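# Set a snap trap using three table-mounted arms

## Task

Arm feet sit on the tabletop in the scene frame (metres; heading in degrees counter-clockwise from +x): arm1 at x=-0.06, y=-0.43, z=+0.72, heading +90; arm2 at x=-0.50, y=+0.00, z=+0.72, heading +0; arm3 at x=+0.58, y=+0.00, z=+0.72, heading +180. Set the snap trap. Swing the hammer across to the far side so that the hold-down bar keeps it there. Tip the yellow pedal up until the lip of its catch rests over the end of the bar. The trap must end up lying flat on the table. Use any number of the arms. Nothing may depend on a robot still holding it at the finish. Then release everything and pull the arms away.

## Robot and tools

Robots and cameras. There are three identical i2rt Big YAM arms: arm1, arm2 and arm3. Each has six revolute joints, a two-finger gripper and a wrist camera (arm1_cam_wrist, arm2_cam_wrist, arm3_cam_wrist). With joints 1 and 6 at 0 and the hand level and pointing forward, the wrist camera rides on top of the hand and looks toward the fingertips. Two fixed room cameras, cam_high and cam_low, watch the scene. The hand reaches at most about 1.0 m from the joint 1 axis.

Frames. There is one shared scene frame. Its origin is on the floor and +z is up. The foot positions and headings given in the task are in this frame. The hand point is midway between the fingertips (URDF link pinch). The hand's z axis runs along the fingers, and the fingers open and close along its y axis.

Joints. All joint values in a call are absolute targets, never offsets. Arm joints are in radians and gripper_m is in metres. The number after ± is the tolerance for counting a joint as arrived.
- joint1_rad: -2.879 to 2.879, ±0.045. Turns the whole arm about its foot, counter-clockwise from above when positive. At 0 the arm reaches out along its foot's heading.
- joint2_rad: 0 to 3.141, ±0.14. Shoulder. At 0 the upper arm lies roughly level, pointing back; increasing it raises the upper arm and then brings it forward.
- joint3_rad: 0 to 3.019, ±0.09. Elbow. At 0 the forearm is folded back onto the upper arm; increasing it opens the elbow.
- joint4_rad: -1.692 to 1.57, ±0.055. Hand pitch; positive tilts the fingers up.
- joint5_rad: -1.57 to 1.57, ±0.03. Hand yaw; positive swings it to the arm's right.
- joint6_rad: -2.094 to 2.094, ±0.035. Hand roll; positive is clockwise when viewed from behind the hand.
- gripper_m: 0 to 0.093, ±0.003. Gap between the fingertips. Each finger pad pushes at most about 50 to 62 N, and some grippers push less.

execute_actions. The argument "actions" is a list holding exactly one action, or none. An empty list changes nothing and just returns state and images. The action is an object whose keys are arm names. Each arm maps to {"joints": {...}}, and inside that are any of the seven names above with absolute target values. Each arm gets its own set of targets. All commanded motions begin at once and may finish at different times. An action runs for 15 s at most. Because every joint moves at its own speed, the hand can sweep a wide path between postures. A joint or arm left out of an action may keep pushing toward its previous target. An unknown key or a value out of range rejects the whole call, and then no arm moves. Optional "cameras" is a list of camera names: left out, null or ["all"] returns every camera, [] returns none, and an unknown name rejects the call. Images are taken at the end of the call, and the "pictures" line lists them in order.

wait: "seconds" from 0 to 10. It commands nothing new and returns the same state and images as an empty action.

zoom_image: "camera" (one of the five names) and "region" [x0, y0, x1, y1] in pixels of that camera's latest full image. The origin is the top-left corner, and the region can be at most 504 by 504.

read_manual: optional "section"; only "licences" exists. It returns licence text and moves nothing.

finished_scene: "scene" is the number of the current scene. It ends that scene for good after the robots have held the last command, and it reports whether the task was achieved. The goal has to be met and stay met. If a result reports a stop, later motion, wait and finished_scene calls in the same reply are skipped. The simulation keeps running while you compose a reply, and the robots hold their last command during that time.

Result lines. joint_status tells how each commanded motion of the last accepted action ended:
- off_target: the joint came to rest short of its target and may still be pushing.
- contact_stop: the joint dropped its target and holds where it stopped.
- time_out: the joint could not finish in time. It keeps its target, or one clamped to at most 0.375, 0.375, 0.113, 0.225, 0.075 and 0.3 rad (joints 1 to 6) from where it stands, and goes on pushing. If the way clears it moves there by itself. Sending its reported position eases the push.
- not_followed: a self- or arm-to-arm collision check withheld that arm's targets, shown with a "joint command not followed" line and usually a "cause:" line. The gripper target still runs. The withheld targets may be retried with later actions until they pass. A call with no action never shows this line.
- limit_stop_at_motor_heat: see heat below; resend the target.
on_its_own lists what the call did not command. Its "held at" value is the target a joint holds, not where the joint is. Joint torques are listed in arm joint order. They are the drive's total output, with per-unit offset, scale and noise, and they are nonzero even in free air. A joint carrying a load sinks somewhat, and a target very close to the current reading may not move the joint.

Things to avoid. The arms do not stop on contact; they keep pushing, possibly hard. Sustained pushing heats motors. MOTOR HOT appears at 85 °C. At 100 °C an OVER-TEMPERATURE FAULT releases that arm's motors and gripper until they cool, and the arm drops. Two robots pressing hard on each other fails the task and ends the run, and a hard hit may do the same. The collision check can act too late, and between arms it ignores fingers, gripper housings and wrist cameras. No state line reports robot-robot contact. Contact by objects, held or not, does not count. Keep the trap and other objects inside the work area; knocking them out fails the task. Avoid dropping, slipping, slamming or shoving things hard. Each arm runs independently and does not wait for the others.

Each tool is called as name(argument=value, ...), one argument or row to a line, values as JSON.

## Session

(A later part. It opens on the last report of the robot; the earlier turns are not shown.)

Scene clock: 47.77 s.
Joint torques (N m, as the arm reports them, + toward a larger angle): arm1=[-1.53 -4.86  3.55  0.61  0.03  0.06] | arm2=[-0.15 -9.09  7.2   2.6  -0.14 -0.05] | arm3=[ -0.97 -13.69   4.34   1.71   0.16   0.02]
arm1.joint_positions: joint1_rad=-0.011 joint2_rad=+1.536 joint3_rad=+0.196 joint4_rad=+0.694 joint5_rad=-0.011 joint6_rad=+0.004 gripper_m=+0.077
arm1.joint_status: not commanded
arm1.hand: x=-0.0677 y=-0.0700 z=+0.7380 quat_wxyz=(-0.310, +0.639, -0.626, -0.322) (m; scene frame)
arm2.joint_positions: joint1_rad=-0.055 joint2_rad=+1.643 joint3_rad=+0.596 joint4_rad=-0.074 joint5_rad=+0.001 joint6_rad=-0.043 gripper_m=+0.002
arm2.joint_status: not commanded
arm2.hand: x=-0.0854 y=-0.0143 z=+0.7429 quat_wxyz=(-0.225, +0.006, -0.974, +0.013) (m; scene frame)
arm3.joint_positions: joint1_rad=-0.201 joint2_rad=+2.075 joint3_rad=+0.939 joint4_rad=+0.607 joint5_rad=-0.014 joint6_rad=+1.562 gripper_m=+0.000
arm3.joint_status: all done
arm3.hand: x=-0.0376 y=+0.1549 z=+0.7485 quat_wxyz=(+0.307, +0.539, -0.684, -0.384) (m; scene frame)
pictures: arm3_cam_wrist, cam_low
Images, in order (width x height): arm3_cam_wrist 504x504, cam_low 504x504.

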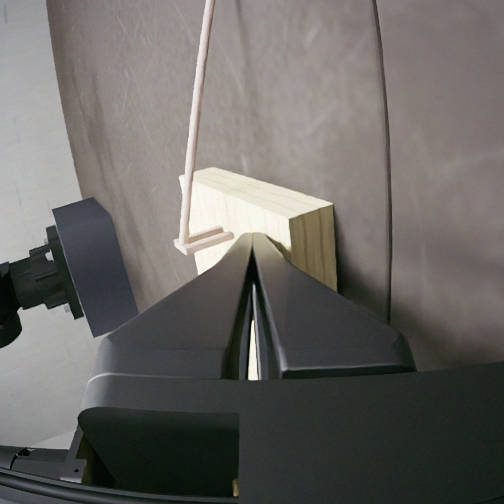

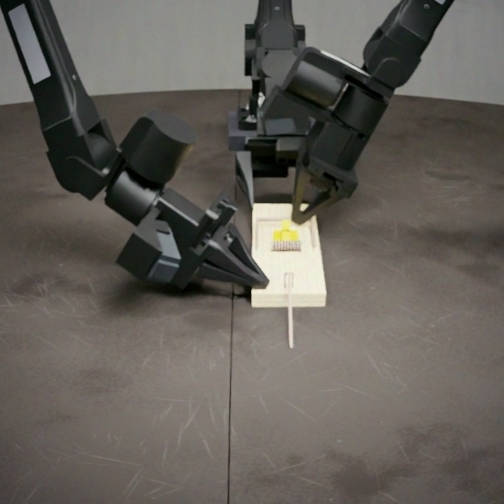

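Pressed. Lift hammer.

execute_actions(
  actions=[
    {"arm2":{"joints":{"joint1_rad":-0.035,"joint2_rad":1.52,"joint4_rad":-0.15}},"arm1":{"joints":{"joint2_rad":1.59,"joint4_rad":0.63}}},
  ],
  cameras=["arm2_cam_wrist","arm1_cam_wrist","cam_low"],
)

Scene clock: 49.50 s.
Joint torques (N m, as the arm reports them, + toward a larger angle): arm1=[-0.91 -2.75  3.08 -0.52  0.14  0.09] | arm2=[  1.03 -11.05   7.82   1.3    0.05  -0.05] | arm3=[ -0.91 -13.69   4.28   1.72   0.13   0.01]
arm1.joint_positions: joint1_rad=-0.011 joint2_rad=+1.537 joint3_rad=+0.200 joint4_rad=+0.685 joint5_rad=-0.015 joint6_rad=+0.004 gripper_m=+0.077
arm1.joint_status: joint4_rad time_out (moved -0.009 of -0.064); the others done
arm1.hand: x=-0.0683 y=-0.0690 z=+0.7374 quat_wxyz=(-0.308, +0.641, -0.626, -0.321) (m; scene frame)
arm2.joint_positions: joint1_rad=-0.041 joint2_rad=+1.558 joint3_rad=+0.596 joint4_rad=-0.141 joint5_rad=-0.004 joint6_rad=-0.043 gripper_m=+0.002
arm2.joint_status: all done
arm2.hand: x=-0.0859 y=-0.0075 z=+0.7692 quat_wxyz=(-0.235, +0.014, -0.972, +0.009) (m; scene frame)
arm3.joint_positions: joint1_rad=-0.201 joint2_rad=+2.075 joint3_rad=+0.939 joint4_rad=+0.607 joint5_rad=-0.013 joint6_rad=+1.562 gripper_m=+0.000
arm3.joint_status: not commanded
arm3.hand: x=-0.0375 y=+0.1550 z=+0.7485 quat_wxyz=(+0.307, +0.539, -0.684, -0.384) (m; scene frame)
pictures: arm1_cam_wrist, arm2_cam_wrist, cam_low
Images, in order (width x height): arm1_cam_wrist 504x504, arm2_cam_wrist 504x504, cam_low 504x504.

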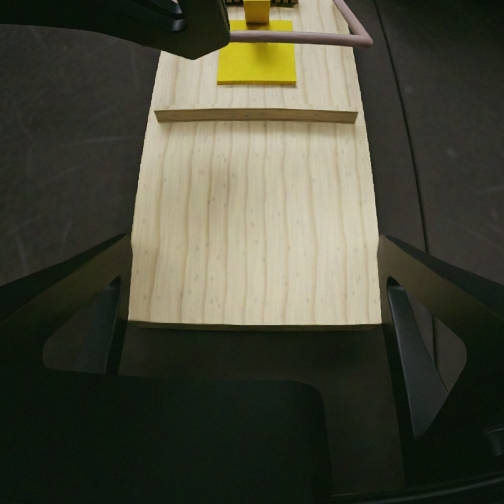

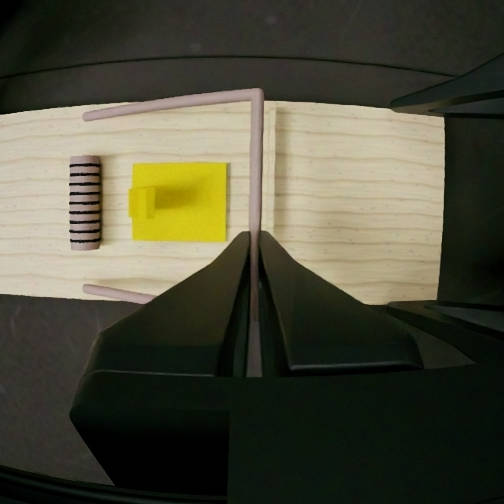

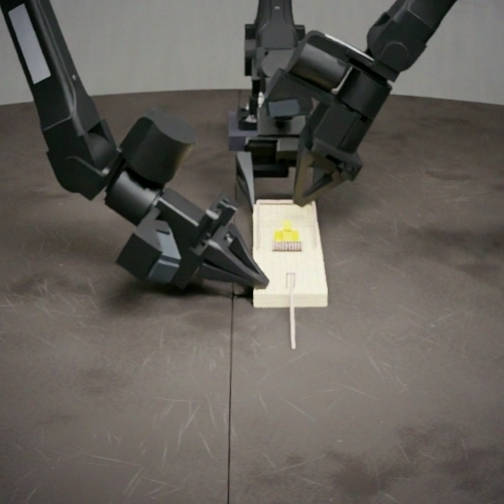

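execute_actions(
  actions=[
    {"arm2":{"joints":{"joint1_rad":0.03,"joint2_rad":1.43,"joint4_rad":-0.21,"joint6_rad":0.03}}},
  ],
  cameras=[],
)

execute_actions(
  actions=[
    {"arm2":{"joints":{"joint1_rad":0.13,"joint2_rad":1.405,"joint4_rad":-0.22,"joint6_rad":0.14}}},
  ],
  cameras=["arm2_cam_wrist","arm1_cam_wrist","cam_low"],
)

Scene clock: 50.47 s.
Joint torques (N m, as the arm reports them, + toward a larger angle): arm1=[-0.36 -3.12  2.38 -0.19  0.51  0.16] | arm2=[  2.12 -11.15   8.52   1.39  -0.27   0.17] | arm3=[ -0.9  -13.71   4.27   1.72   0.05   0.02]
arm1.joint_positions: joint1_rad=-0.011 joint2_rad=+1.543 joint3_rad=+0.211 joint4_rad=+0.681 joint5_rad=-0.026 joint6_rad=-0.003 gripper_m=+0.077
arm1.joint_status: not commanded
arm1.hand: x=-0.0705 y=-0.0649 z=+0.7376 quat_wxyz=(-0.305, +0.644, -0.622, -0.324) (m; scene frame)
arm2.joint_positions: joint1_rad=+0.015 joint2_rad=+1.475 joint3_rad=+0.596 joint4_rad=-0.204 joint5_rad=+0.005 joint6_rad=+0.019 gripper_m=+0.002
arm2.joint_status: all done
arm2.hand: x=-0.0884 y=+0.0141 z=+0.7943 quat_wxyz=(-0.244, +0.009, -0.970, +0.000) (m; scene frame)
arm3.joint_positions: joint1_rad=-0.201 joint2_rad=+2.075 joint3_rad=+0.939 joint4_rad=+0.607 joint5_rad=-0.011 joint6_rad=+1.562 gripper_m=+0.000
arm3.joint_status: not commanded
arm3.hand: x=-0.0375 y=+0.1554 z=+0.7485 quat_wxyz=(+0.306, +0.538, -0.685, -0.385) (m; scene frame)
pictures: none
No camera images: the call's "cameras" was empty. Leave "cameras" out to get every camera's image.

Scene clock: 52.33 s.
Joint torques (N m, as the arm reports them, + toward a larger angle): arm1=[-1.07 -5.12  1.19 -0.15  0.47  0.16] | arm2=[  5.05 -10.26   8.67   1.59  -1.01   0.3 ] | arm3=[ -0.9  -13.7    4.28   1.72  -0.12   0.01]
arm1.joint_positions: joint1_rad=-0.010 joint2_rad=+1.552 joint3_rad=+0.230 joint4_rad=+0.678 joint5_rad=-0.025 joint6_rad=-0.003 gripper_m=+0.077
arm1.joint_status: not commanded
arm1.hand: x=-0.0708 y=-0.0570 z=+0.7393 quat_wxyz=(-0.308, +0.644, -0.621, -0.326) (m; scene frame)
arm2.joint_positions: joint1_rad=+0.083 joint2_rad=+1.441 joint3_rad=+0.596 joint4_rad=-0.217 joint5_rad=+0.024 joint6_rad=+0.119 gripper_m=+0.002
arm2.joint_status: joint1_rad time_out (moved +0.069 of +0.115); the others done
arm2.on_its_own: joint1_rad reads +0.083 and still pushes toward +0.130 since a time_out
arm2.hand: x=-0.0887 y=+0.0393 z=+0.8059 quat_wxyz=(-0.254, -0.008, -0.967, -0.012) (m; scene frame)
arm3.joint_positions: joint1_rad=-0.201 joint2_rad=+2.075 joint3_rad=+0.939 joint4_rad=+0.607 joint5_rad=-0.006 joint6_rad=+1.562 gripper_m=+0.000
arm3.joint_status: not commanded
arm3.hand: x=-0.0373 y=+0.1561 z=+0.7485 quat_wxyz=(+0.305, +0.537, -0.685, -0.386) (m; scene frame)
pictures: arm1_cam_wrist, arm2_cam_wrist, cam_low
Images, in order (width x height): arm1_cam_wrist 504x504, arm2_cam_wrist 504x504, cam_low 504x504.

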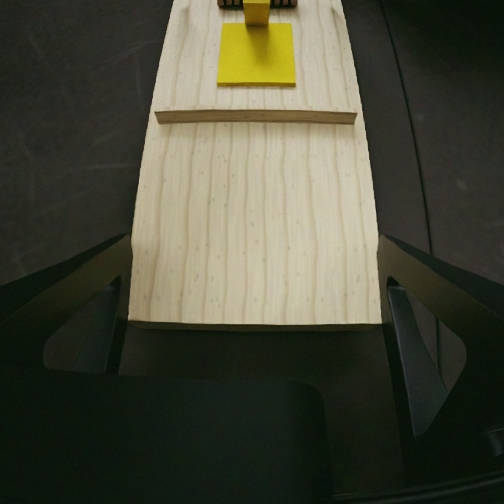

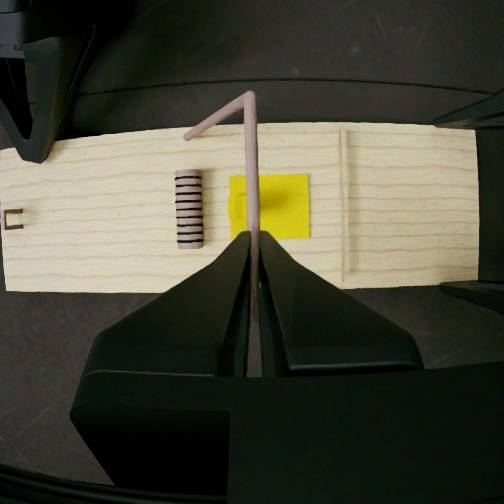

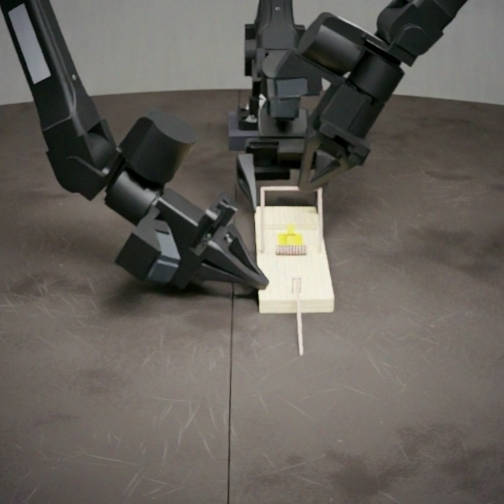

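execute_actions(
  actions=[
    {"arm2":{"joints":{"joint1_rad":0.19,"joint2_rad":1.385,"joint4_rad":-0.20,"joint5_rad":-0.03,"joint6_rad":0.18}},"arm1":{"joints":{"joint3_rad":0.15,"joint2_rad":1.56}}},
  ],
  cameras=["arm2_cam_wrist","cam_low"],
)

Scene clock: 54.27 s.
Joint torques (N m, as the arm reports them, + toward a larger angle): arm1=[-0.89 -5.79 -1.62 -0.16  0.5   0.12] | arm2=[  6.24 -10.08   8.85   2.44  -1.56   0.23] | arm3=[ -0.89 -13.69   4.29   1.68  -0.13   0.02]
arm1.joint_positions: joint1_rad=-0.010 joint2_rad=+1.537 joint3_rad=+0.224 joint4_rad=+0.678 joint5_rad=-0.024 joint6_rad=-0.004 gripper_m=+0.077
arm1.joint_status: all done
arm1.hand: x=-0.0707 y=-0.0578 z=+0.7429 quat_wxyz=(-0.311, +0.642, -0.619, -0.328) (m; scene frame)
arm2.joint_positions: joint1_rad=+0.132 joint2_rad=+1.418 joint3_rad=+0.596 joint4_rad=-0.217 joint5_rad=+0.012 joint6_rad=+0.163 gripper_m=+0.002
arm2.joint_status: joint1_rad time_out (moved +0.048 of +0.107); joint5_rad time_out (moved -0.012 of -0.054); the others done
arm2.on_its_own: joint1_rad reads +0.132 and still pushes toward +0.190 since a time_out; joint5_rad reads +0.012 and still pushes toward -0.030 since a time_out
arm2.hand: x=-0.0889 y=+0.0616 z=+0.8146 quat_wxyz=(-0.263, -0.005, -0.964, -0.032) (m; scene frame)
arm3.joint_positions: joint1_rad=-0.201 joint2_rad=+2.075 joint3_rad=+0.939 joint4_rad=+0.608 joint5_rad=-0.006 joint6_rad=+1.562 gripper_m=+0.000
arm3.joint_status: not commanded
arm3.hand: x=-0.0374 y=+0.1562 z=+0.7487 quat_wxyz=(+0.305, +0.537, -0.685, -0.386) (m; scene frame)
pictures: arm2_cam_wrist, cam_low
Images, in order (width x height): arm2_cam_wrist 504x504, cam_low 504x504.

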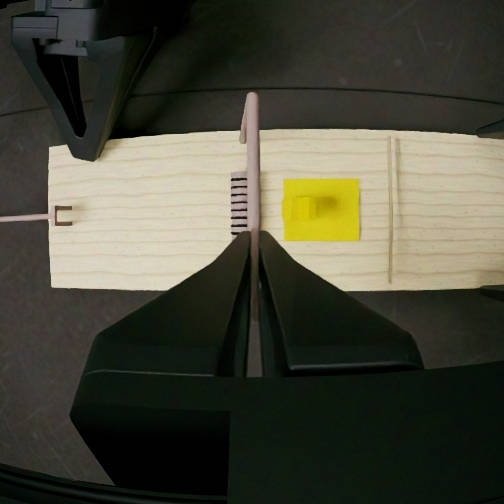

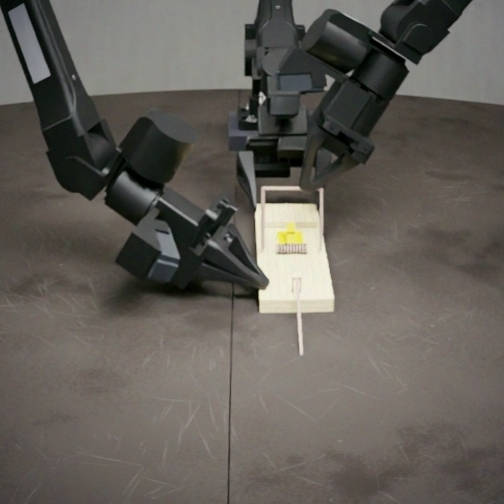

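execute_actions(
  actions=[
    {"arm2":{"joints":{"joint1_rad":0.30,"joint2_rad":1.49,"joint4_rad":-0.14,"joint6_rad":0.30}},"arm1":{"joints":{"joint2_rad":1.59}},"arm3":{"joints":{"joint2_rad":2.0,"joint1_rad":-0.30,"gripper_m":0.03}}},
  ],
  cameras=["arm2_cam_wrist","cam_low"],
)

Scene clock: 56.40 s.
Joint torques (N m, as the arm reports them, + toward a larger angle): arm1=[-0.02 -5.44 -1.76 -0.21  0.26  0.12] | arm2=[ 6.95 -6.48  8.49  1.89 -1.72  0.21] | arm3=[ -0.96 -17.24   4.56   1.4    0.11   0.  ]
arm1.joint_positions: joint1_rad=-0.010 joint2_rad=+1.555 joint3_rad=+0.224 joint4_rad=+0.678 joint5_rad=-0.016 joint6_rad=-0.001 gripper_m=+0.077
arm1.joint_status: all done
arm1.hand: x=-0.0693 y=-0.0602 z=+0.7366 quat_wxyz=(-0.307, +0.643, -0.624, -0.321) (m; scene frame)
arm2.joint_positions: joint1_rad=+0.232 joint2_rad=+1.472 joint3_rad=+0.597 joint4_rad=-0.144 joint5_rad=+0.016 joint6_rad=+0.284 gripper_m=+0.002
arm2.joint_status: joint1_rad time_out (moved +0.101 of +0.168); the others done
arm2.on_its_own: joint1_rad reads +0.232 and still pushes toward +0.300 since a time_out; joint5_rad reads +0.016 and still pushes toward -0.030 since a time_out
arm2.hand: x=-0.0872 y=+0.1044 z=+0.8026 quat_wxyz=(-0.268, -0.015, -0.961, -0.061) (m; scene frame)
arm3.joint_positions: joint1_rad=-0.310 joint2_rad=+2.009 joint3_rad=+0.942 joint4_rad=+0.616 joint5_rad=-0.012 joint6_rad=+1.563 gripper_m=+0.030
arm3.joint_status: all done
arm3.hand: x=-0.0289 y=+0.2264 z=+0.7922 quat_wxyz=(+0.304, +0.489, -0.697, -0.428) (m; scene frame)
pictures: arm2_cam_wrist, cam_low
Images, in order (width x height): arm2_cam_wrist 504x504, cam_low 504x504.

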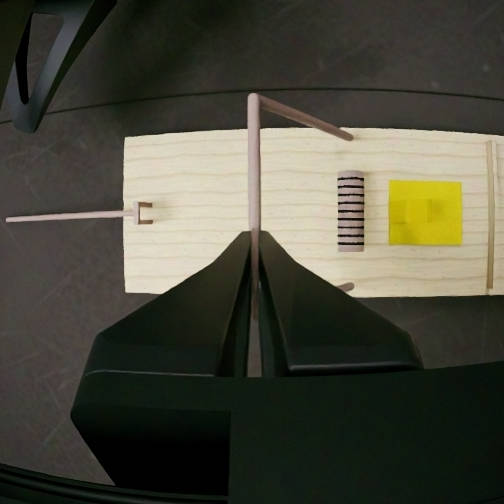

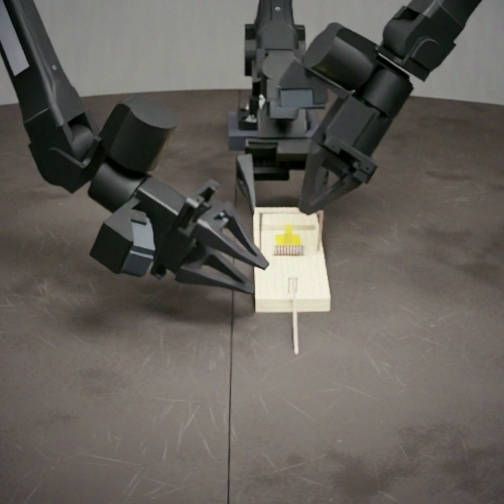

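execute_actions(
  actions=[
    {"arm2":{"joints":{"joint1_rad":0.32,"joint2_rad":1.61,"joint4_rad":-0.06,"joint5_rad":-0.01,"joint6_rad":0.34}},"arm1":{"joints":{"joint3_rad":0.19}}},
  ],
  cameras=[],
)

execute_actions(
  actions=[
    {"arm2":{"joints":{"joint1_rad":0.30,"joint2_rad":1.71,"joint4_rad":-0.01,"joint5_rad":0,"joint6_rad":0.35}},"arm1":{"joints":{"joint3_rad":0.22}}},
  ],
  cameras=["arm2_cam_wrist","cam_low","cam_high"],
)

Scene clock: 57.33 s.
Joint torques (N m, as the arm reports them, + toward a larger angle): arm1=[-0.73 -5.06  0.71 -0.14  0.07  0.08] | arm2=[ 3.73 -5.03  7.41  1.88 -0.9   0.1 ] | arm3=[ -0.97 -17.26   4.55   1.42   0.11   0.  ]
arm1.joint_positions: joint1_rad=-0.010 joint2_rad=+1.556 joint3_rad=+0.229 joint4_rad=+0.677 joint5_rad=-0.012 joint6_rad=+0.004 gripper_m=+0.077
arm1.joint_status: all done
arm1.hand: x=-0.0686 y=-0.0579 z=+0.7374 quat_wxyz=(-0.309, +0.641, -0.626, -0.321) (m; scene frame)
arm2.joint_positions: joint1_rad=+0.285 joint2_rad=+1.563 joint3_rad=+0.604 joint4_rad=-0.062 joint5_rad=+0.016 joint6_rad=+0.332 gripper_m=+0.002
arm2.joint_status: all done
arm2.hand: x=-0.0850 y=+0.1285 z=+0.7780 quat_wxyz=(-0.263, -0.013, -0.962, -0.074) (m; scene frame)
arm3.joint_positions: joint1_rad=-0.310 joint2_rad=+2.009 joint3_rad=+0.942 joint4_rad=+0.616 joint5_rad=-0.012 joint6_rad=+1.563 gripper_m=+0.030
arm3.joint_status: not commanded
arm3.hand: x=-0.0289 y=+0.2264 z=+0.7922 quat_wxyz=(+0.304, +0.489, -0.697, -0.428) (m; scene frame)
pictures: none
No camera images: the call's "cameras" was empty. Leave "cameras" out to get every camera's image.

Scene clock: 58.07 s.
Joint torques (N m, as the arm reports them, + toward a larger angle): arm1=[-0.28 -5.39  2.76 -0.01 -0.15  0.06] | arm2=[ 0.69 -4.77  5.89  1.41  0.12  0.  ] | arm3=[ -0.96 -17.28   4.56   1.42   0.11   0.  ]
arm1.joint_positions: joint1_rad=-0.010 joint2_rad=+1.556 joint3_rad=+0.232 joint4_rad=+0.673 joint5_rad=-0.007 joint6_rad=+0.008 gripper_m=+0.077
arm1.joint_status: all done
arm1.hand: x=-0.0678 y=-0.0568 z=+0.7377 quat_wxyz=(-0.309, +0.638, -0.628, -0.320) (m; scene frame)
arm2.joint_positions: joint1_rad=+0.298 joint2_rad=+1.652 joint3_rad=+0.615 joint4_rad=-0.001 joint5_rad=-0.002 joint6_rad=+0.351 gripper_m=+0.002
arm2.joint_status: all done
arm2.hand: x=-0.0825 y=+0.1380 z=+0.7527 quat_wxyz=(-0.251, -0.013, -0.964, -0.084) (m; scene frame)
arm3.joint_positions: joint1_rad=-0.310 joint2_rad=+2.009 joint3_rad=+0.942 joint4_rad=+0.616 joint5_rad=-0.012 joint6_rad=+1.563 gripper_m=+0.030
arm3.joint_status: not commanded
arm3.hand: x=-0.0289 y=+0.2264 z=+0.7922 quat_wxyz=(+0.304, +0.489, -0.697, -0.428) (m; scene frame)
pictures: arm2_cam_wrist, cam_high, cam_low
Images, in order (width x height): arm2_cam_wrist 504x504, cam_high 504x504, cam_low 504x504.

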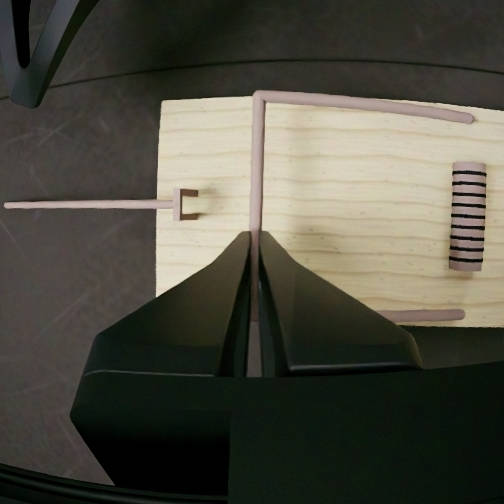

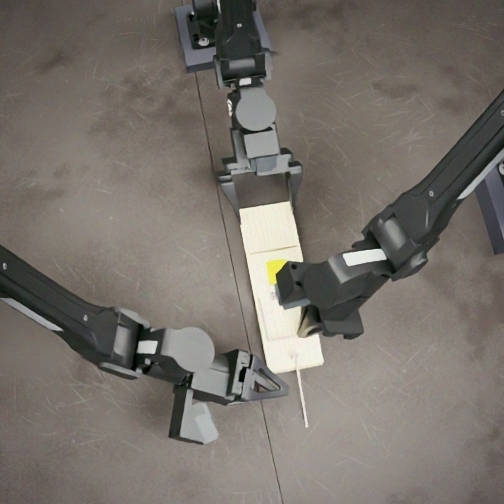

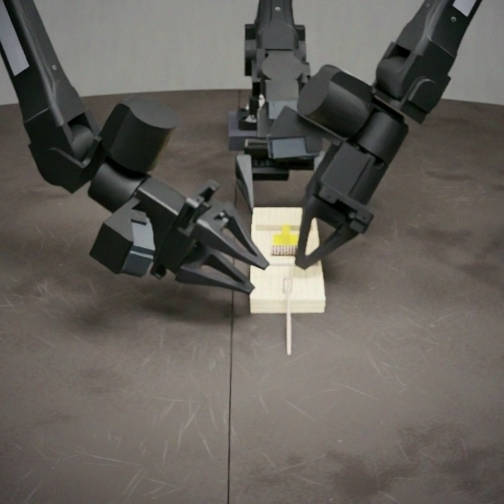

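execute_actions(
  actions=[
    {"arm2":{"joints":{"joint2_rad":1.74,"joint3_rad":0.50,"joint4_rad":0.31,"joint6_rad":0.39}}},
  ],
  cameras=["arm2_cam_wrist","cam_low"],
)

Scene clock: 59.30 s.
Joint torques (N m, as the arm reports them, + toward a larger angle): arm1=[ 0.   -5.02  2.68  0.17 -0.14  0.04] | arm2=[ 0.61 -4.34  3.78  2.13  0.17 -0.01] | arm3=[ -0.98 -17.27   4.55   1.42   0.11   0.  ]
arm1.joint_positions: joint1_rad=-0.010 joint2_rad=+1.556 joint3_rad=+0.232 joint4_rad=+0.673 joint5_rad=-0.007 joint6_rad=+0.008 gripper_m=+0.077
arm1.joint_status: not commanded
arm1.hand: x=-0.0678 y=-0.0568 z=+0.7377 quat_wxyz=(-0.309, +0.638, -0.628, -0.320) (m; scene frame)
arm2.joint_positions: joint1_rad=+0.298 joint2_rad=+1.682 joint3_rad=+0.511 joint4_rad=+0.306 joint5_rad=-0.003 joint6_rad=+0.393 gripper_m=+0.002
arm2.joint_status: all done
arm2.hand: x=-0.0826 y=+0.1385 z=+0.7510 quat_wxyz=(-0.326, -0.031, -0.937, -0.118) (m; scene frame)
arm3.joint_positions: joint1_rad=-0.310 joint2_rad=+2.009 joint3_rad=+0.942 joint4_rad=+0.616 joint5_rad=-0.012 joint6_rad=+1.563 gripper_m=+0.030
arm3.joint_status: not commanded
arm3.hand: x=-0.0289 y=+0.2264 z=+0.7922 quat_wxyz=(+0.304, +0.489, -0.697, -0.428) (m; scene frame)
pictures: arm2_cam_wrist, cam_low
Images, in order (width x height): arm2_cam_wrist 504x504, cam_low 504x504.

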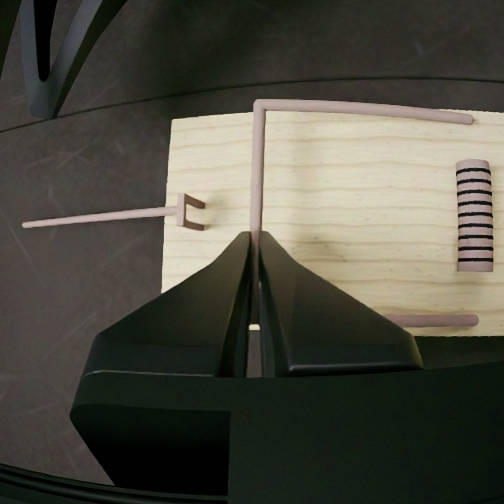

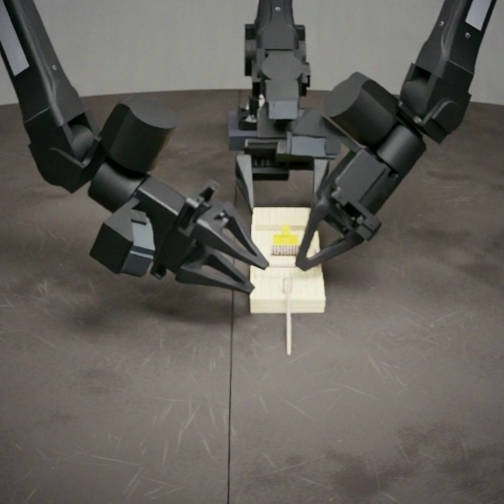

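execute_actions(
  actions=[
    {"arm2":{"joints":{"joint2_rad":1.83,"joint3_rad":0.40,"joint4_rad":0.66,"joint6_rad":0.455}},"arm3":{"joints":{"joint1_rad":-0.258,"joint2_rad":2.10,"joint3_rad":0.99}}},
  ],
  cameras=["arm2_cam_wrist","cam_low","arm3_cam_wrist"],
)

Scene clock: 60.53 s.
Joint torques (N m, as the arm reports them, + toward a larger angle): arm1=[-0.35 -4.37  2.73  0.   -0.14  0.09] | arm2=[ 0.62 -3.89  2.18  1.16 -0.11  0.06] | arm3=[ -1.91 -15.4    6.57   1.35   0.07  -0.01]
arm1.joint_positions: joint1_rad=-0.010 joint2_rad=+1.556 joint3_rad=+0.232 joint4_rad=+0.673 joint5_rad=-0.007 joint6_rad=+0.008 gripper_m=+0.077
arm1.joint_status: not commanded
arm1.hand: x=-0.0677 y=-0.0568 z=+0.7377 quat_wxyz=(-0.310, +0.638, -0.628, -0.320) (m; scene frame)
arm2.joint_positions: joint1_rad=+0.298 joint2_rad=+1.768 joint3_rad=+0.416 joint4_rad=+0.685 joint5_rad=+0.004 joint6_rad=+0.451 gripper_m=+0.002
arm2.joint_status: all done
arm2.hand: x=-0.0831 y=+0.1370 z=+0.7542 quat_wxyz=(-0.408, -0.057, -0.897, -0.159) (m; scene frame)
arm3.joint_positions: joint1_rad=-0.259 joint2_rad=+2.076 joint3_rad=+0.966 joint4_rad=+0.617 joint5_rad=-0.011 joint6_rad=+1.565 gripper_m=+0.030
arm3.joint_status: all done
arm3.hand: x=-0.0406 y=+0.1953 z=+0.7598 quat_wxyz=(+0.304, +0.512, -0.693, -0.406) (m; scene frame)
pictures: arm2_cam_wrist, arm3_cam_wrist, cam_low
Images, in order (width x height): arm2_cam_wrist 504x504, arm3_cam_wrist 504x504, cam_low 504x504.

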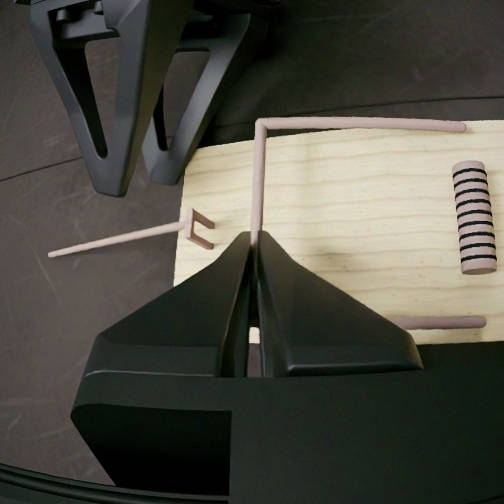

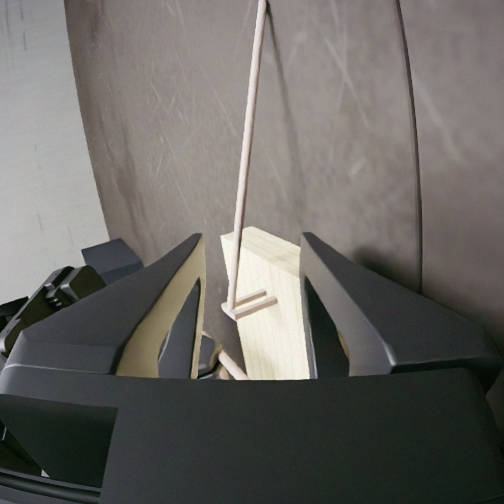

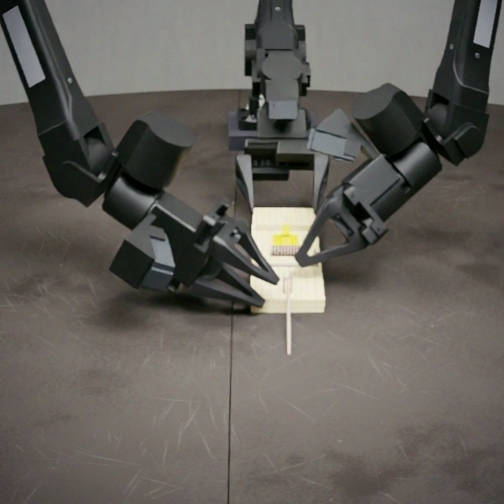

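execute_actions(
  actions=[
    {"arm3":{"joints":{"joint2_rad":2.15,"joint3_rad":1.105,"joint4_rad":0.55}}},
  ],
  cameras=["cam_low","arm3_cam_wrist"],
)

Scene clock: 61.43 s.
Joint torques (N m, as the arm reports them, + toward a larger angle): arm1=[ 0.15 -5.41  2.76  0.14 -0.13  0.04] | arm2=[ 0.59 -4.02  2.12  1.15 -0.12  0.06] | arm3=[ -1.81 -16.78   7.6    1.35   0.05  -0.01]
arm1.joint_positions: joint1_rad=-0.010 joint2_rad=+1.556 joint3_rad=+0.232 joint4_rad=+0.673 joint5_rad=-0.007 joint6_rad=+0.008 gripper_m=+0.077
arm1.joint_status: not commanded
arm1.hand: x=-0.0677 y=-0.0568 z=+0.7377 quat_wxyz=(-0.310, +0.638, -0.628, -0.320) (m; scene frame)
arm2.joint_positions: joint1_rad=+0.298 joint2_rad=+1.768 joint3_rad=+0.416 joint4_rad=+0.685 joint5_rad=+0.004 joint6_rad=+0.451 gripper_m=+0.002
arm2.joint_status: not commanded
arm2.hand: x=-0.0831 y=+0.1370 z=+0.7542 quat_wxyz=(-0.408, -0.057, -0.897, -0.159) (m; scene frame)
arm3.joint_positions: joint1_rad=-0.259 joint2_rad=+2.124 joint3_rad=+1.074 joint4_rad=+0.566 joint5_rad=-0.011 joint6_rad=+1.565 gripper_m=+0.030
arm3.joint_status: all done
arm3.hand: x=-0.0741 y=+0.2060 z=+0.7600 quat_wxyz=(+0.306, +0.511, -0.692, -0.409) (m; scene frame)
pictures: arm3_cam_wrist, cam_low
Images, in order (width x height): arm3_cam_wrist 504x504, cam_low 504x504.

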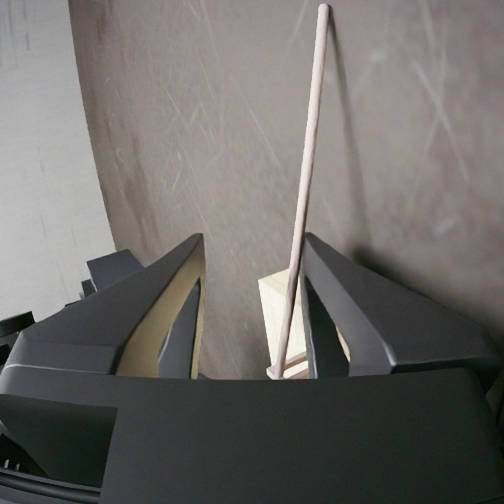

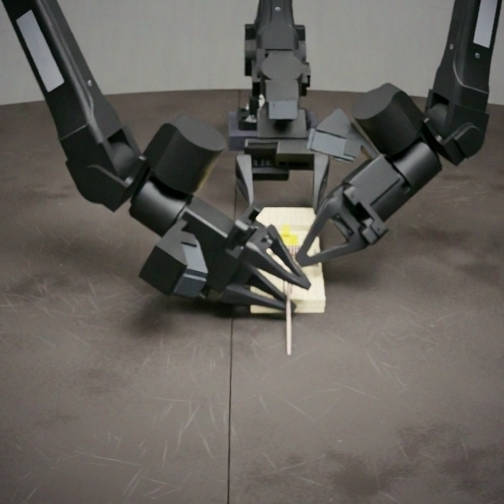

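Raise and roll.

execute_actions(
  actions=[
    {"arm3":{"joints":{"joint2_rad":2.035,"joint6_rad":0.8}}},
  ],
  cameras=["cam_low","arm3_cam_wrist"],
)

Scene clock: 63.23 s.
Joint torques (N m, as the arm reports them, + toward a larger angle): arm1=[-1.67 -4.71  2.44 -0.12 -0.09  0.05] | arm2=[ 0.4  -4.05  2.13  1.17 -0.11  0.04] | arm3=[ -1.68 -19.28   8.08   1.99   0.    -0.14]
arm1.joint_positions: joint1_rad=-0.010 joint2_rad=+1.556 joint3_rad=+0.232 joint4_rad=+0.673 joint5_rad=-0.007 joint6_rad=+0.008 gripper_m=+0.077
arm1.joint_status: not commanded
arm1.hand: x=-0.0677 y=-0.0568 z=+0.7377 quat_wxyz=(-0.310, +0.638, -0.628, -0.320) (m; scene frame)
arm2.joint_positions: joint1_rad=+0.298 joint2_rad=+1.768 joint3_rad=+0.416 joint4_rad=+0.685 joint5_rad=+0.005 joint6_rad=+0.451 gripper_m=+0.002
arm2.joint_status: not commanded
arm2.hand: x=-0.0831 y=+0.1370 z=+0.7542 quat_wxyz=(-0.408, -0.057, -0.897, -0.159) (m; scene frame)
arm3.joint_positions: joint1_rad=-0.260 joint2_rad=+2.053 joint3_rad=+1.074 joint4_rad=+0.553 joint5_rad=-0.010 joint6_rad=+0.809 gripper_m=+0.030
arm3.joint_status: all done
arm3.hand: x=-0.0823 y=+0.2097 z=+0.8044 quat_wxyz=(+0.139, +0.717, -0.447, -0.517) (m; scene frame)
pictures: arm3_cam_wrist, cam_low
Images, in order (width x height): arm3_cam_wrist 504x504, cam_low 504x504.

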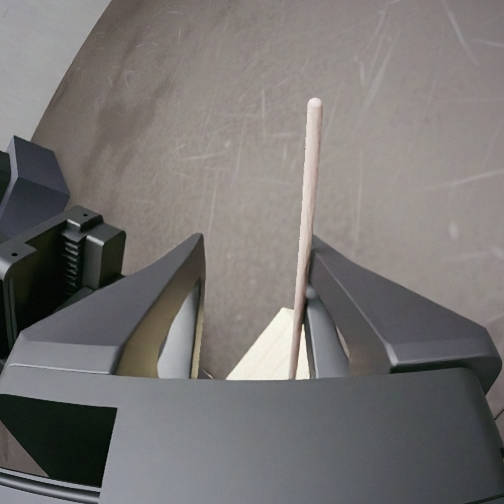

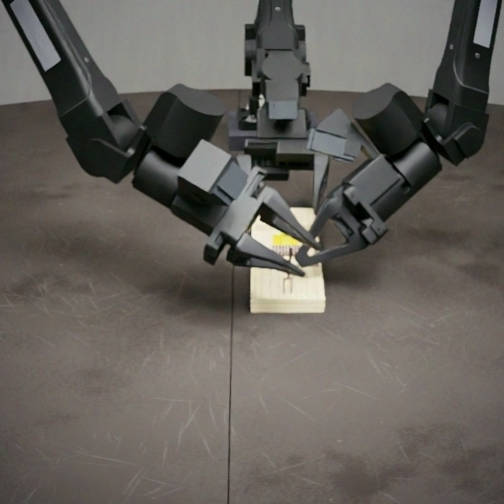

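execute_actions(
  actions=[
    {"arm3":{"joints":{"joint1_rad":-0.195,"joint2_rad":1.985,"joint3_rad":0.99,"joint4_rad":0.605,"joint6_rad":0.0}}},
  ],
  cameras=["arm3_cam_wrist"],
)

execute_actions(
  actions=[
    {"arm3":{"joints":{"joint1_rad":-0.125,"joint3_rad":0.965,"joint6_rad":-0.8}}},
  ],
  cameras=["cam_low","arm3_cam_wrist","arm2_cam_wrist"],
)

Scene clock: 65.10 s.
Joint torques (N m, as the arm reports them, + toward a larger angle): arm1=[-1.07 -4.48  2.67 -0.05 -0.15  0.06] | arm2=[ 0.65 -3.88  2.1   1.17 -0.09  0.06] | arm3=[ -2.14 -17.38   4.88   3.06   0.    -0.07]
arm1.joint_positions: joint1_rad=-0.010 joint2_rad=+1.556 joint3_rad=+0.232 joint4_rad=+0.673 joint5_rad=-0.007 joint6_rad=+0.008 gripper_m=+0.077
arm1.joint_status: not commanded
arm1.hand: x=-0.0677 y=-0.0568 z=+0.7377 quat_wxyz=(-0.310, +0.638, -0.628, -0.320) (m; scene frame)
arm2.joint_positions: joint1_rad=+0.298 joint2_rad=+1.768 joint3_rad=+0.416 joint4_rad=+0.685 joint5_rad=+0.005 joint6_rad=+0.451 gripper_m=+0.002
arm2.joint_status: not commanded
arm2.hand: x=-0.0831 y=+0.1370 z=+0.7542 quat_wxyz=(-0.408, -0.057, -0.897, -0.159) (m; scene frame)
arm3.joint_positions: joint1_rad=-0.192 joint2_rad=+1.988 joint3_rad=+1.000 joint4_rad=+0.582 joint5_rad=-0.011 joint6_rad=+0.009 gripper_m=+0.030
arm3.joint_status: all done
arm3.hand: x=-0.0750 y=+0.1596 z=+0.8228 quat_wxyz=(-0.055, +0.832, -0.104, -0.542) (m; scene frame)
pictures: arm3_cam_wrist
Images, in order (width x height): arm3_cam_wrist 504x504.

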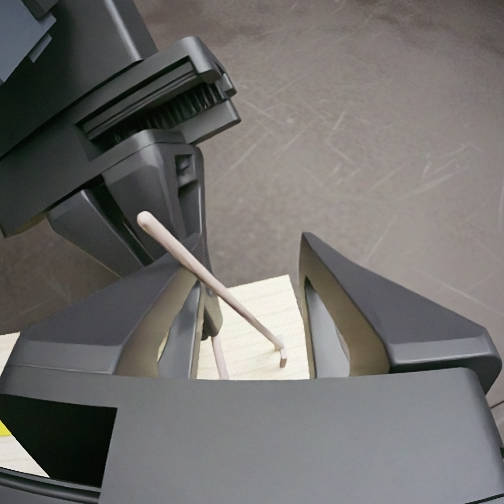

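Scene clock: 66.83 s.
Joint torques (N m, as the arm reports them, + toward a larger angle): arm1=[-0.64 -5.6   2.62  0.13 -0.1  -0.01] | arm2=[ 0.64 -3.97  2.19  1.25 -0.11  0.06] | arm3=[ -2.23 -17.18   4.91   2.99  -0.02   0.  ]
arm1.joint_positions: joint1_rad=-0.010 joint2_rad=+1.556 joint3_rad=+0.232 joint4_rad=+0.673 joint5_rad=-0.007 joint6_rad=+0.008 gripper_m=+0.077
arm1.joint_status: not commanded
arm1.hand: x=-0.0677 y=-0.0568 z=+0.7377 quat_wxyz=(-0.310, +0.638, -0.628, -0.320) (m; scene frame)
arm2.joint_positions: joint1_rad=+0.298 joint2_rad=+1.768 joint3_rad=+0.416 joint4_rad=+0.685 joint5_rad=+0.005 joint6_rad=+0.451 gripper_m=+0.002
arm2.joint_status: not commanded
arm2.hand: x=-0.0831 y=+0.1370 z=+0.7542 quat_wxyz=(-0.408, -0.057, -0.897, -0.159) (m; scene frame)
arm3.joint_positions: joint1_rad=-0.121 joint2_rad=+1.988 joint3_rad=+0.973 joint4_rad=+0.584 joint5_rad=-0.011 joint6_rad=-0.791 gripper_m=+0.030
arm3.joint_status: all done
arm3.hand: x=-0.0731 y=+0.1107 z=+0.8116 quat_wxyz=(-0.239, +0.805, +0.259, -0.477) (m; scene frame)
pictures: arm2_cam_wrist, arm3_cam_wrist, cam_low
Images, in order (width x height): arm2_cam_wrist 504x504, arm3_cam_wrist 504x504, cam_low 504x504.

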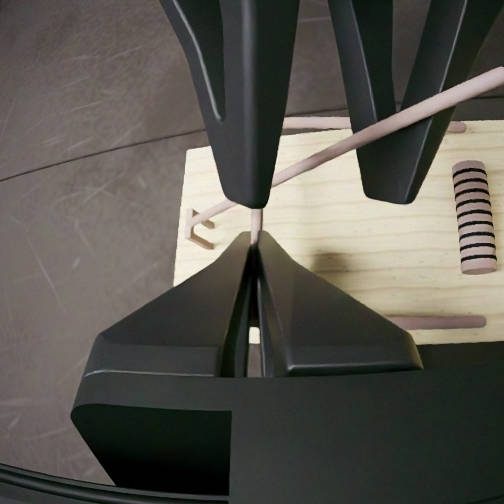

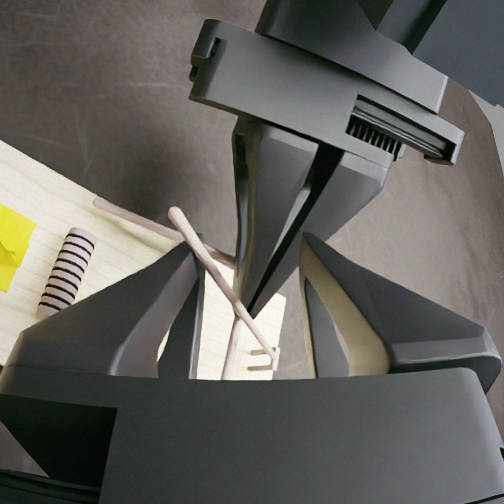

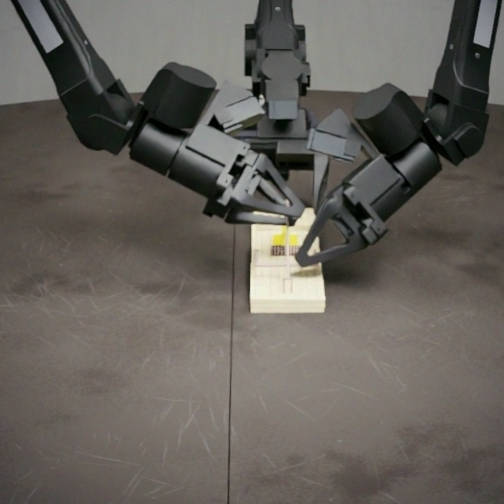

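execute_actions(
  actions=[
    {"arm3":{"joints":{"joint1_rad":-0.10,"joint2_rad":2.055,"joint6_rad":-1.4}},"arm2":{"joints":{"joint4_rad":0.62}}},
  ],
  cameras=[],
)

execute_actions(
  actions=[
    {"arm3":{"joints":{"joint2_rad":1.97,"joint3_rad":0.88}}},
  ],
  cameras=["cam_low","arm3_cam_wrist","arm2_cam_wrist"],
)

Scene clock: 68.57 s.
Joint torques (N m, as the arm reports them, + toward a larger angle): arm1=[-0.82 -4.36  2.64  0.17 -0.15  0.05] | arm2=[ 0.59 -3.85  2.1  -0.31 -0.11  0.05] | arm3=[ -0.92 -15.42   4.47   2.92  -0.03   0.02]
arm1.joint_positions: joint1_rad=-0.010 joint2_rad=+1.556 joint3_rad=+0.232 joint4_rad=+0.673 joint5_rad=-0.007 joint6_rad=+0.008 gripper_m=+0.077
arm1.joint_status: not commanded
arm1.hand: x=-0.0677 y=-0.0568 z=+0.7377 quat_wxyz=(-0.310, +0.638, -0.628, -0.320) (m; scene frame)
arm2.joint_positions: joint1_rad=+0.298 joint2_rad=+1.768 joint3_rad=+0.416 joint4_rad=+0.681 joint5_rad=+0.005 joint6_rad=+0.451 gripper_m=+0.002
arm2.joint_status: joint4_rad time_out (moved -0.004 of -0.065)
arm2.on_its_own: joint4_rad reads +0.681 and still pushes toward +0.620 since a time_out
arm2.hand: x=-0.0837 y=+0.1368 z=+0.7533 quat_wxyz=(-0.407, -0.057, -0.898, -0.158) (m; scene frame)
arm3.joint_positions: joint1_rad=-0.110 joint2_rad=+2.036 joint3_rad=+0.973 joint4_rad=+0.584 joint5_rad=-0.011 joint6_rad=-1.391 gripper_m=+0.030
arm3.joint_status: all done
arm3.hand: x=-0.0681 y=+0.1020 z=+0.7813 quat_wxyz=(-0.353, +0.700, +0.496, -0.373) (m; scene frame)
pictures: none
No camera images: the call's "cameras" was empty. Leave "cameras" out to get every camera's image.

not run: a stop came earlier in this reply.

execute_actions(
  actions=[
    {"arm3":{"joints":{"joint2_rad":1.97,"joint3_rad":0.88}}},
  ],
  cameras=["cam_low","arm3_cam_wrist","arm2_cam_wrist"],
)

Scene clock: 69.33 s.
Joint torques (N m, as the arm reports them, + toward a larger angle): arm1=[-0.91 -5.25  2.77 -0.11 -0.14  0.05] | arm2=[ 0.51 -3.89  2.09 -0.28 -0.11  0.03] | arm3=[ -1.21 -16.81   4.41   2.58   0.04   0.02]
arm1.joint_positions: joint1_rad=-0.010 joint2_rad=+1.556 joint3_rad=+0.232 joint4_rad=+0.673 joint5_rad=-0.007 joint6_rad=+0.008 gripper_m=+0.077
arm1.joint_status: not commanded
arm1.hand: x=-0.0677 y=-0.0568 z=+0.7377 quat_wxyz=(-0.310, +0.638, -0.628, -0.320) (m; scene frame)
arm2.joint_positions: joint1_rad=+0.298 joint2_rad=+1.769 joint3_rad=+0.416 joint4_rad=+0.680 joint5_rad=+0.005 joint6_rad=+0.451 gripper_m=+0.002
arm2.joint_status: not commanded
arm2.on_its_own: joint4_rad reads +0.680 and still pushes toward +0.620 since a time_out
arm2.hand: x=-0.0840 y=+0.1367 z=+0.7528 quat_wxyz=(-0.406, -0.057, -0.898, -0.158) (m; scene frame)
arm3.joint_positions: joint1_rad=-0.109 joint2_rad=+1.981 joint3_rad=+0.888 joint4_rad=+0.592 joint5_rad=-0.013 joint6_rad=-1.392 gripper_m=+0.030
arm3.joint_status: all done
arm3.hand: x=-0.0386 y=+0.0964 z=+0.7836 quat_wxyz=(-0.346, +0.704, +0.501, -0.366) (m; scene frame)
pictures: arm2_cam_wrist, arm3_cam_wrist, cam_low
Images, in order (width x height): arm2_cam_wrist 504x504, arm3_cam_wrist 504x504, cam_low 504x504.

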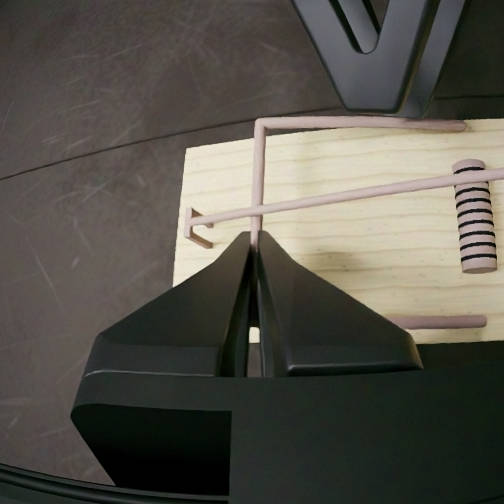

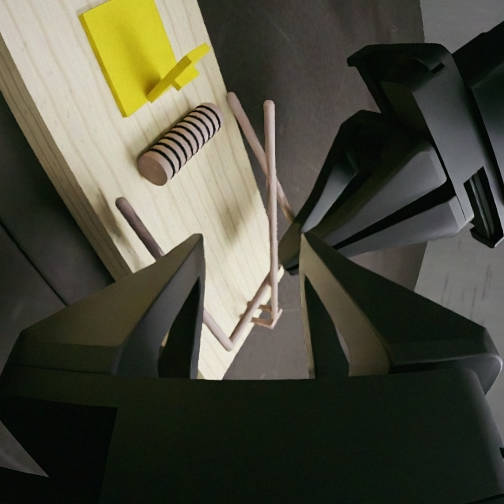

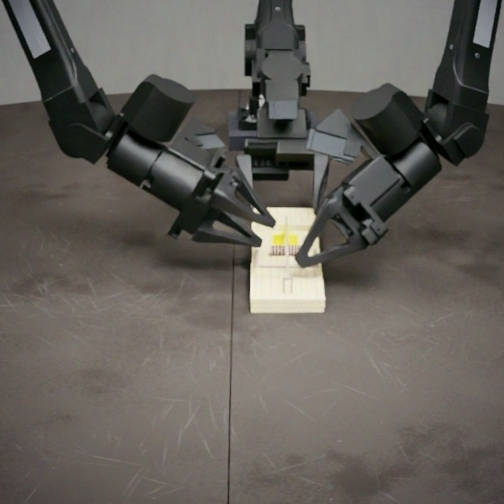

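execute_actions(
  actions=[
    {"arm3":{"joints":{"joint2_rad":1.92,"joint6_rad":0.0,"gripper_m":0}},"arm2":{"joints":{"joint4_rad":0.66}}},
  ],
  cameras=[],
)

execute_actions(
  actions=[
    {"arm3":{"joints":{"joint2_rad":2.0,"joint3_rad":1.01}}},
  ],
  cameras=[],
)

execute_actions(
  actions=[
    {"arm3":{"joints":{"joint2_rad":2.065}}},
  ],
  cameras=["cam_low","arm3_cam_wrist","arm2_cam_wrist"],
)

Scene clock: 71.60 s.
Joint torques (N m, as the arm reports them, + toward a larger angle): arm1=[ 0.63 -5.9   2.77  0.22 -0.13  0.05] | arm2=[ 0.66 -3.77  2.19  1.18 -0.11  0.05] | arm3=[ -1.04 -16.57   4.77   2.65   0.09   0.07]
arm1.joint_positions: joint1_rad=-0.010 joint2_rad=+1.556 joint3_rad=+0.232 joint4_rad=+0.673 joint5_rad=-0.007 joint6_rad=+0.008 gripper_m=+0.077
arm1.joint_status: not commanded
arm1.hand: x=-0.0677 y=-0.0568 z=+0.7377 quat_wxyz=(-0.310, +0.638, -0.628, -0.320) (m; scene frame)
arm2.joint_positions: joint1_rad=+0.298 joint2_rad=+1.769 joint3_rad=+0.416 joint4_rad=+0.685 joint5_rad=+0.005 joint6_rad=+0.451 gripper_m=+0.002
arm2.joint_status: all done
arm2.hand: x=-0.0831 y=+0.1369 z=+0.7539 quat_wxyz=(-0.408, -0.057, -0.897, -0.159) (m; scene frame)
arm3.joint_positions: joint1_rad=-0.109 joint2_rad=+1.926 joint3_rad=+0.888 joint4_rad=+0.592 joint5_rad=-0.013 joint6_rad=-0.009 gripper_m=+0.000
arm3.joint_status: all done
arm3.hand: x=-0.0456 y=+0.0978 z=+0.8169 quat_wxyz=(-0.035, +0.847, -0.062, -0.526) (m; scene frame)
pictures: none
No camera images: the call's "cameras" was empty. Leave "cameras" out to get every camera's image.

Scene clock: 72.40 s.
Joint torques (N m, as the arm reports them, + toward a larger angle): arm1=[-0.91 -4.76  2.93  0.19 -0.11  0.13] | arm2=[ 0.61 -3.92  2.08  1.14 -0.12  0.06] | arm3=[ -1.   -15.59   8.     2.67   0.09   0.11]
arm1.joint_positions: joint1_rad=-0.010 joint2_rad=+1.556 joint3_rad=+0.232 joint4_rad=+0.673 joint5_rad=-0.007 joint6_rad=+0.008 gripper_m=+0.077
arm1.joint_status: not commanded
arm1.hand: x=-0.0677 y=-0.0568 z=+0.7377 quat_wxyz=(-0.310, +0.638, -0.628, -0.320) (m; scene frame)
arm2.joint_positions: joint1_rad=+0.298 joint2_rad=+1.769 joint3_rad=+0.416 joint4_rad=+0.685 joint5_rad=+0.005 joint6_rad=+0.451 gripper_m=+0.002
arm2.joint_status: not commanded
arm2.hand: x=-0.0831 y=+0.1369 z=+0.7539 quat_wxyz=(-0.408, -0.057, -0.897, -0.159) (m; scene frame)
arm3.joint_positions: joint1_rad=-0.109 joint2_rad=+1.981 joint3_rad=+0.977 joint4_rad=+0.592 joint5_rad=-0.013 joint6_rad=-0.009 gripper_m=+0.000
arm3.joint_status: all done
arm3.hand: x=-0.0780 y=+0.1030 z=+0.8199 quat_wxyz=(-0.036, +0.838, -0.061, -0.541) (m; scene frame)
pictures: none
No camera images: the call's "cameras" was empty. Leave "cameras" out to get every camera's image.

Scene clock: 73.20 s.
Joint torques (N m, as the arm reports them, + toward a larger angle): arm1=[ 0.08 -5.73  2.7   0.07 -0.16  0.01] | arm2=[ 0.46 -4.57  2.05  0.99 -0.1   0.02] | arm3=[ -0.93 -15.71   7.44   2.57   0.11   0.1 ]
arm1.joint_positions: joint1_rad=-0.010 joint2_rad=+1.556 joint3_rad=+0.232 joint4_rad=+0.673 joint5_rad=-0.007 joint6_rad=+0.008 gripper_m=+0.077
arm1.joint_status: not commanded
arm1.hand: x=-0.0677 y=-0.0568 z=+0.7377 quat_wxyz=(-0.310, +0.638, -0.628, -0.320) (m; scene frame)
arm2.joint_positions: joint1_rad=+0.298 joint2_rad=+1.776 joint3_rad=+0.416 joint4_rad=+0.690 joint5_rad=+0.004 joint6_rad=+0.453 gripper_m=+0.002
arm2.joint_status: not commanded
arm2.hand: x=-0.0837 y=+0.1369 z=+0.7518 quat_wxyz=(-0.407, -0.058, -0.898, -0.159) (m; scene frame)
arm3.joint_positions: joint1_rad=-0.109 joint2_rad=+2.041 joint3_rad=+0.979 joint4_rad=+0.593 joint5_rad=-0.013 joint6_rad=-0.008 gripper_m=+0.000
arm3.joint_status: all done
arm3.hand: x=-0.0715 y=+0.1017 z=+0.7830 quat_wxyz=(-0.034, +0.853, -0.063, -0.517) (m; scene frame)
pictures: arm2_cam_wrist, arm3_cam_wrist, cam_low
Images, in order (width x height): arm2_cam_wrist 504x504, arm3_cam_wrist 504x504, cam_low 504x504.

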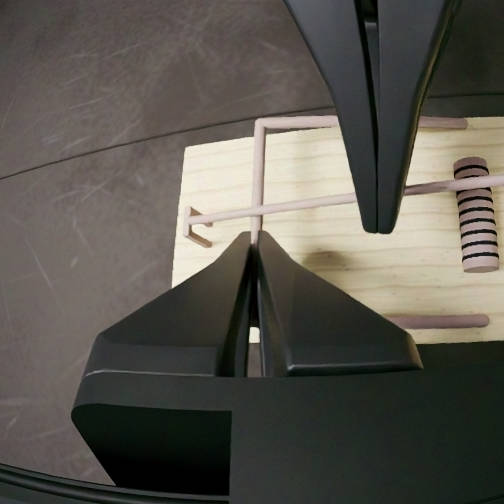

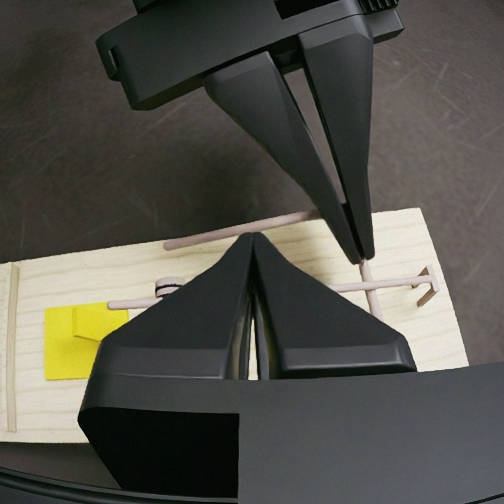

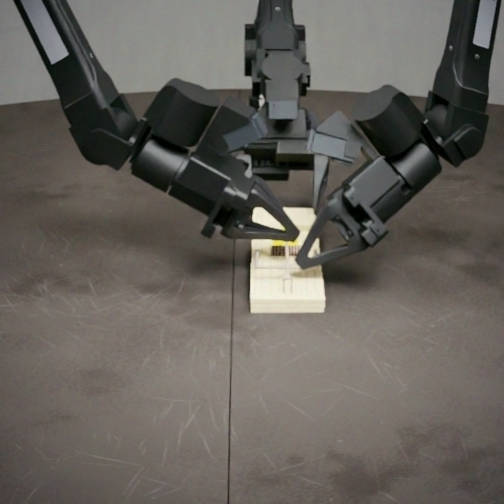

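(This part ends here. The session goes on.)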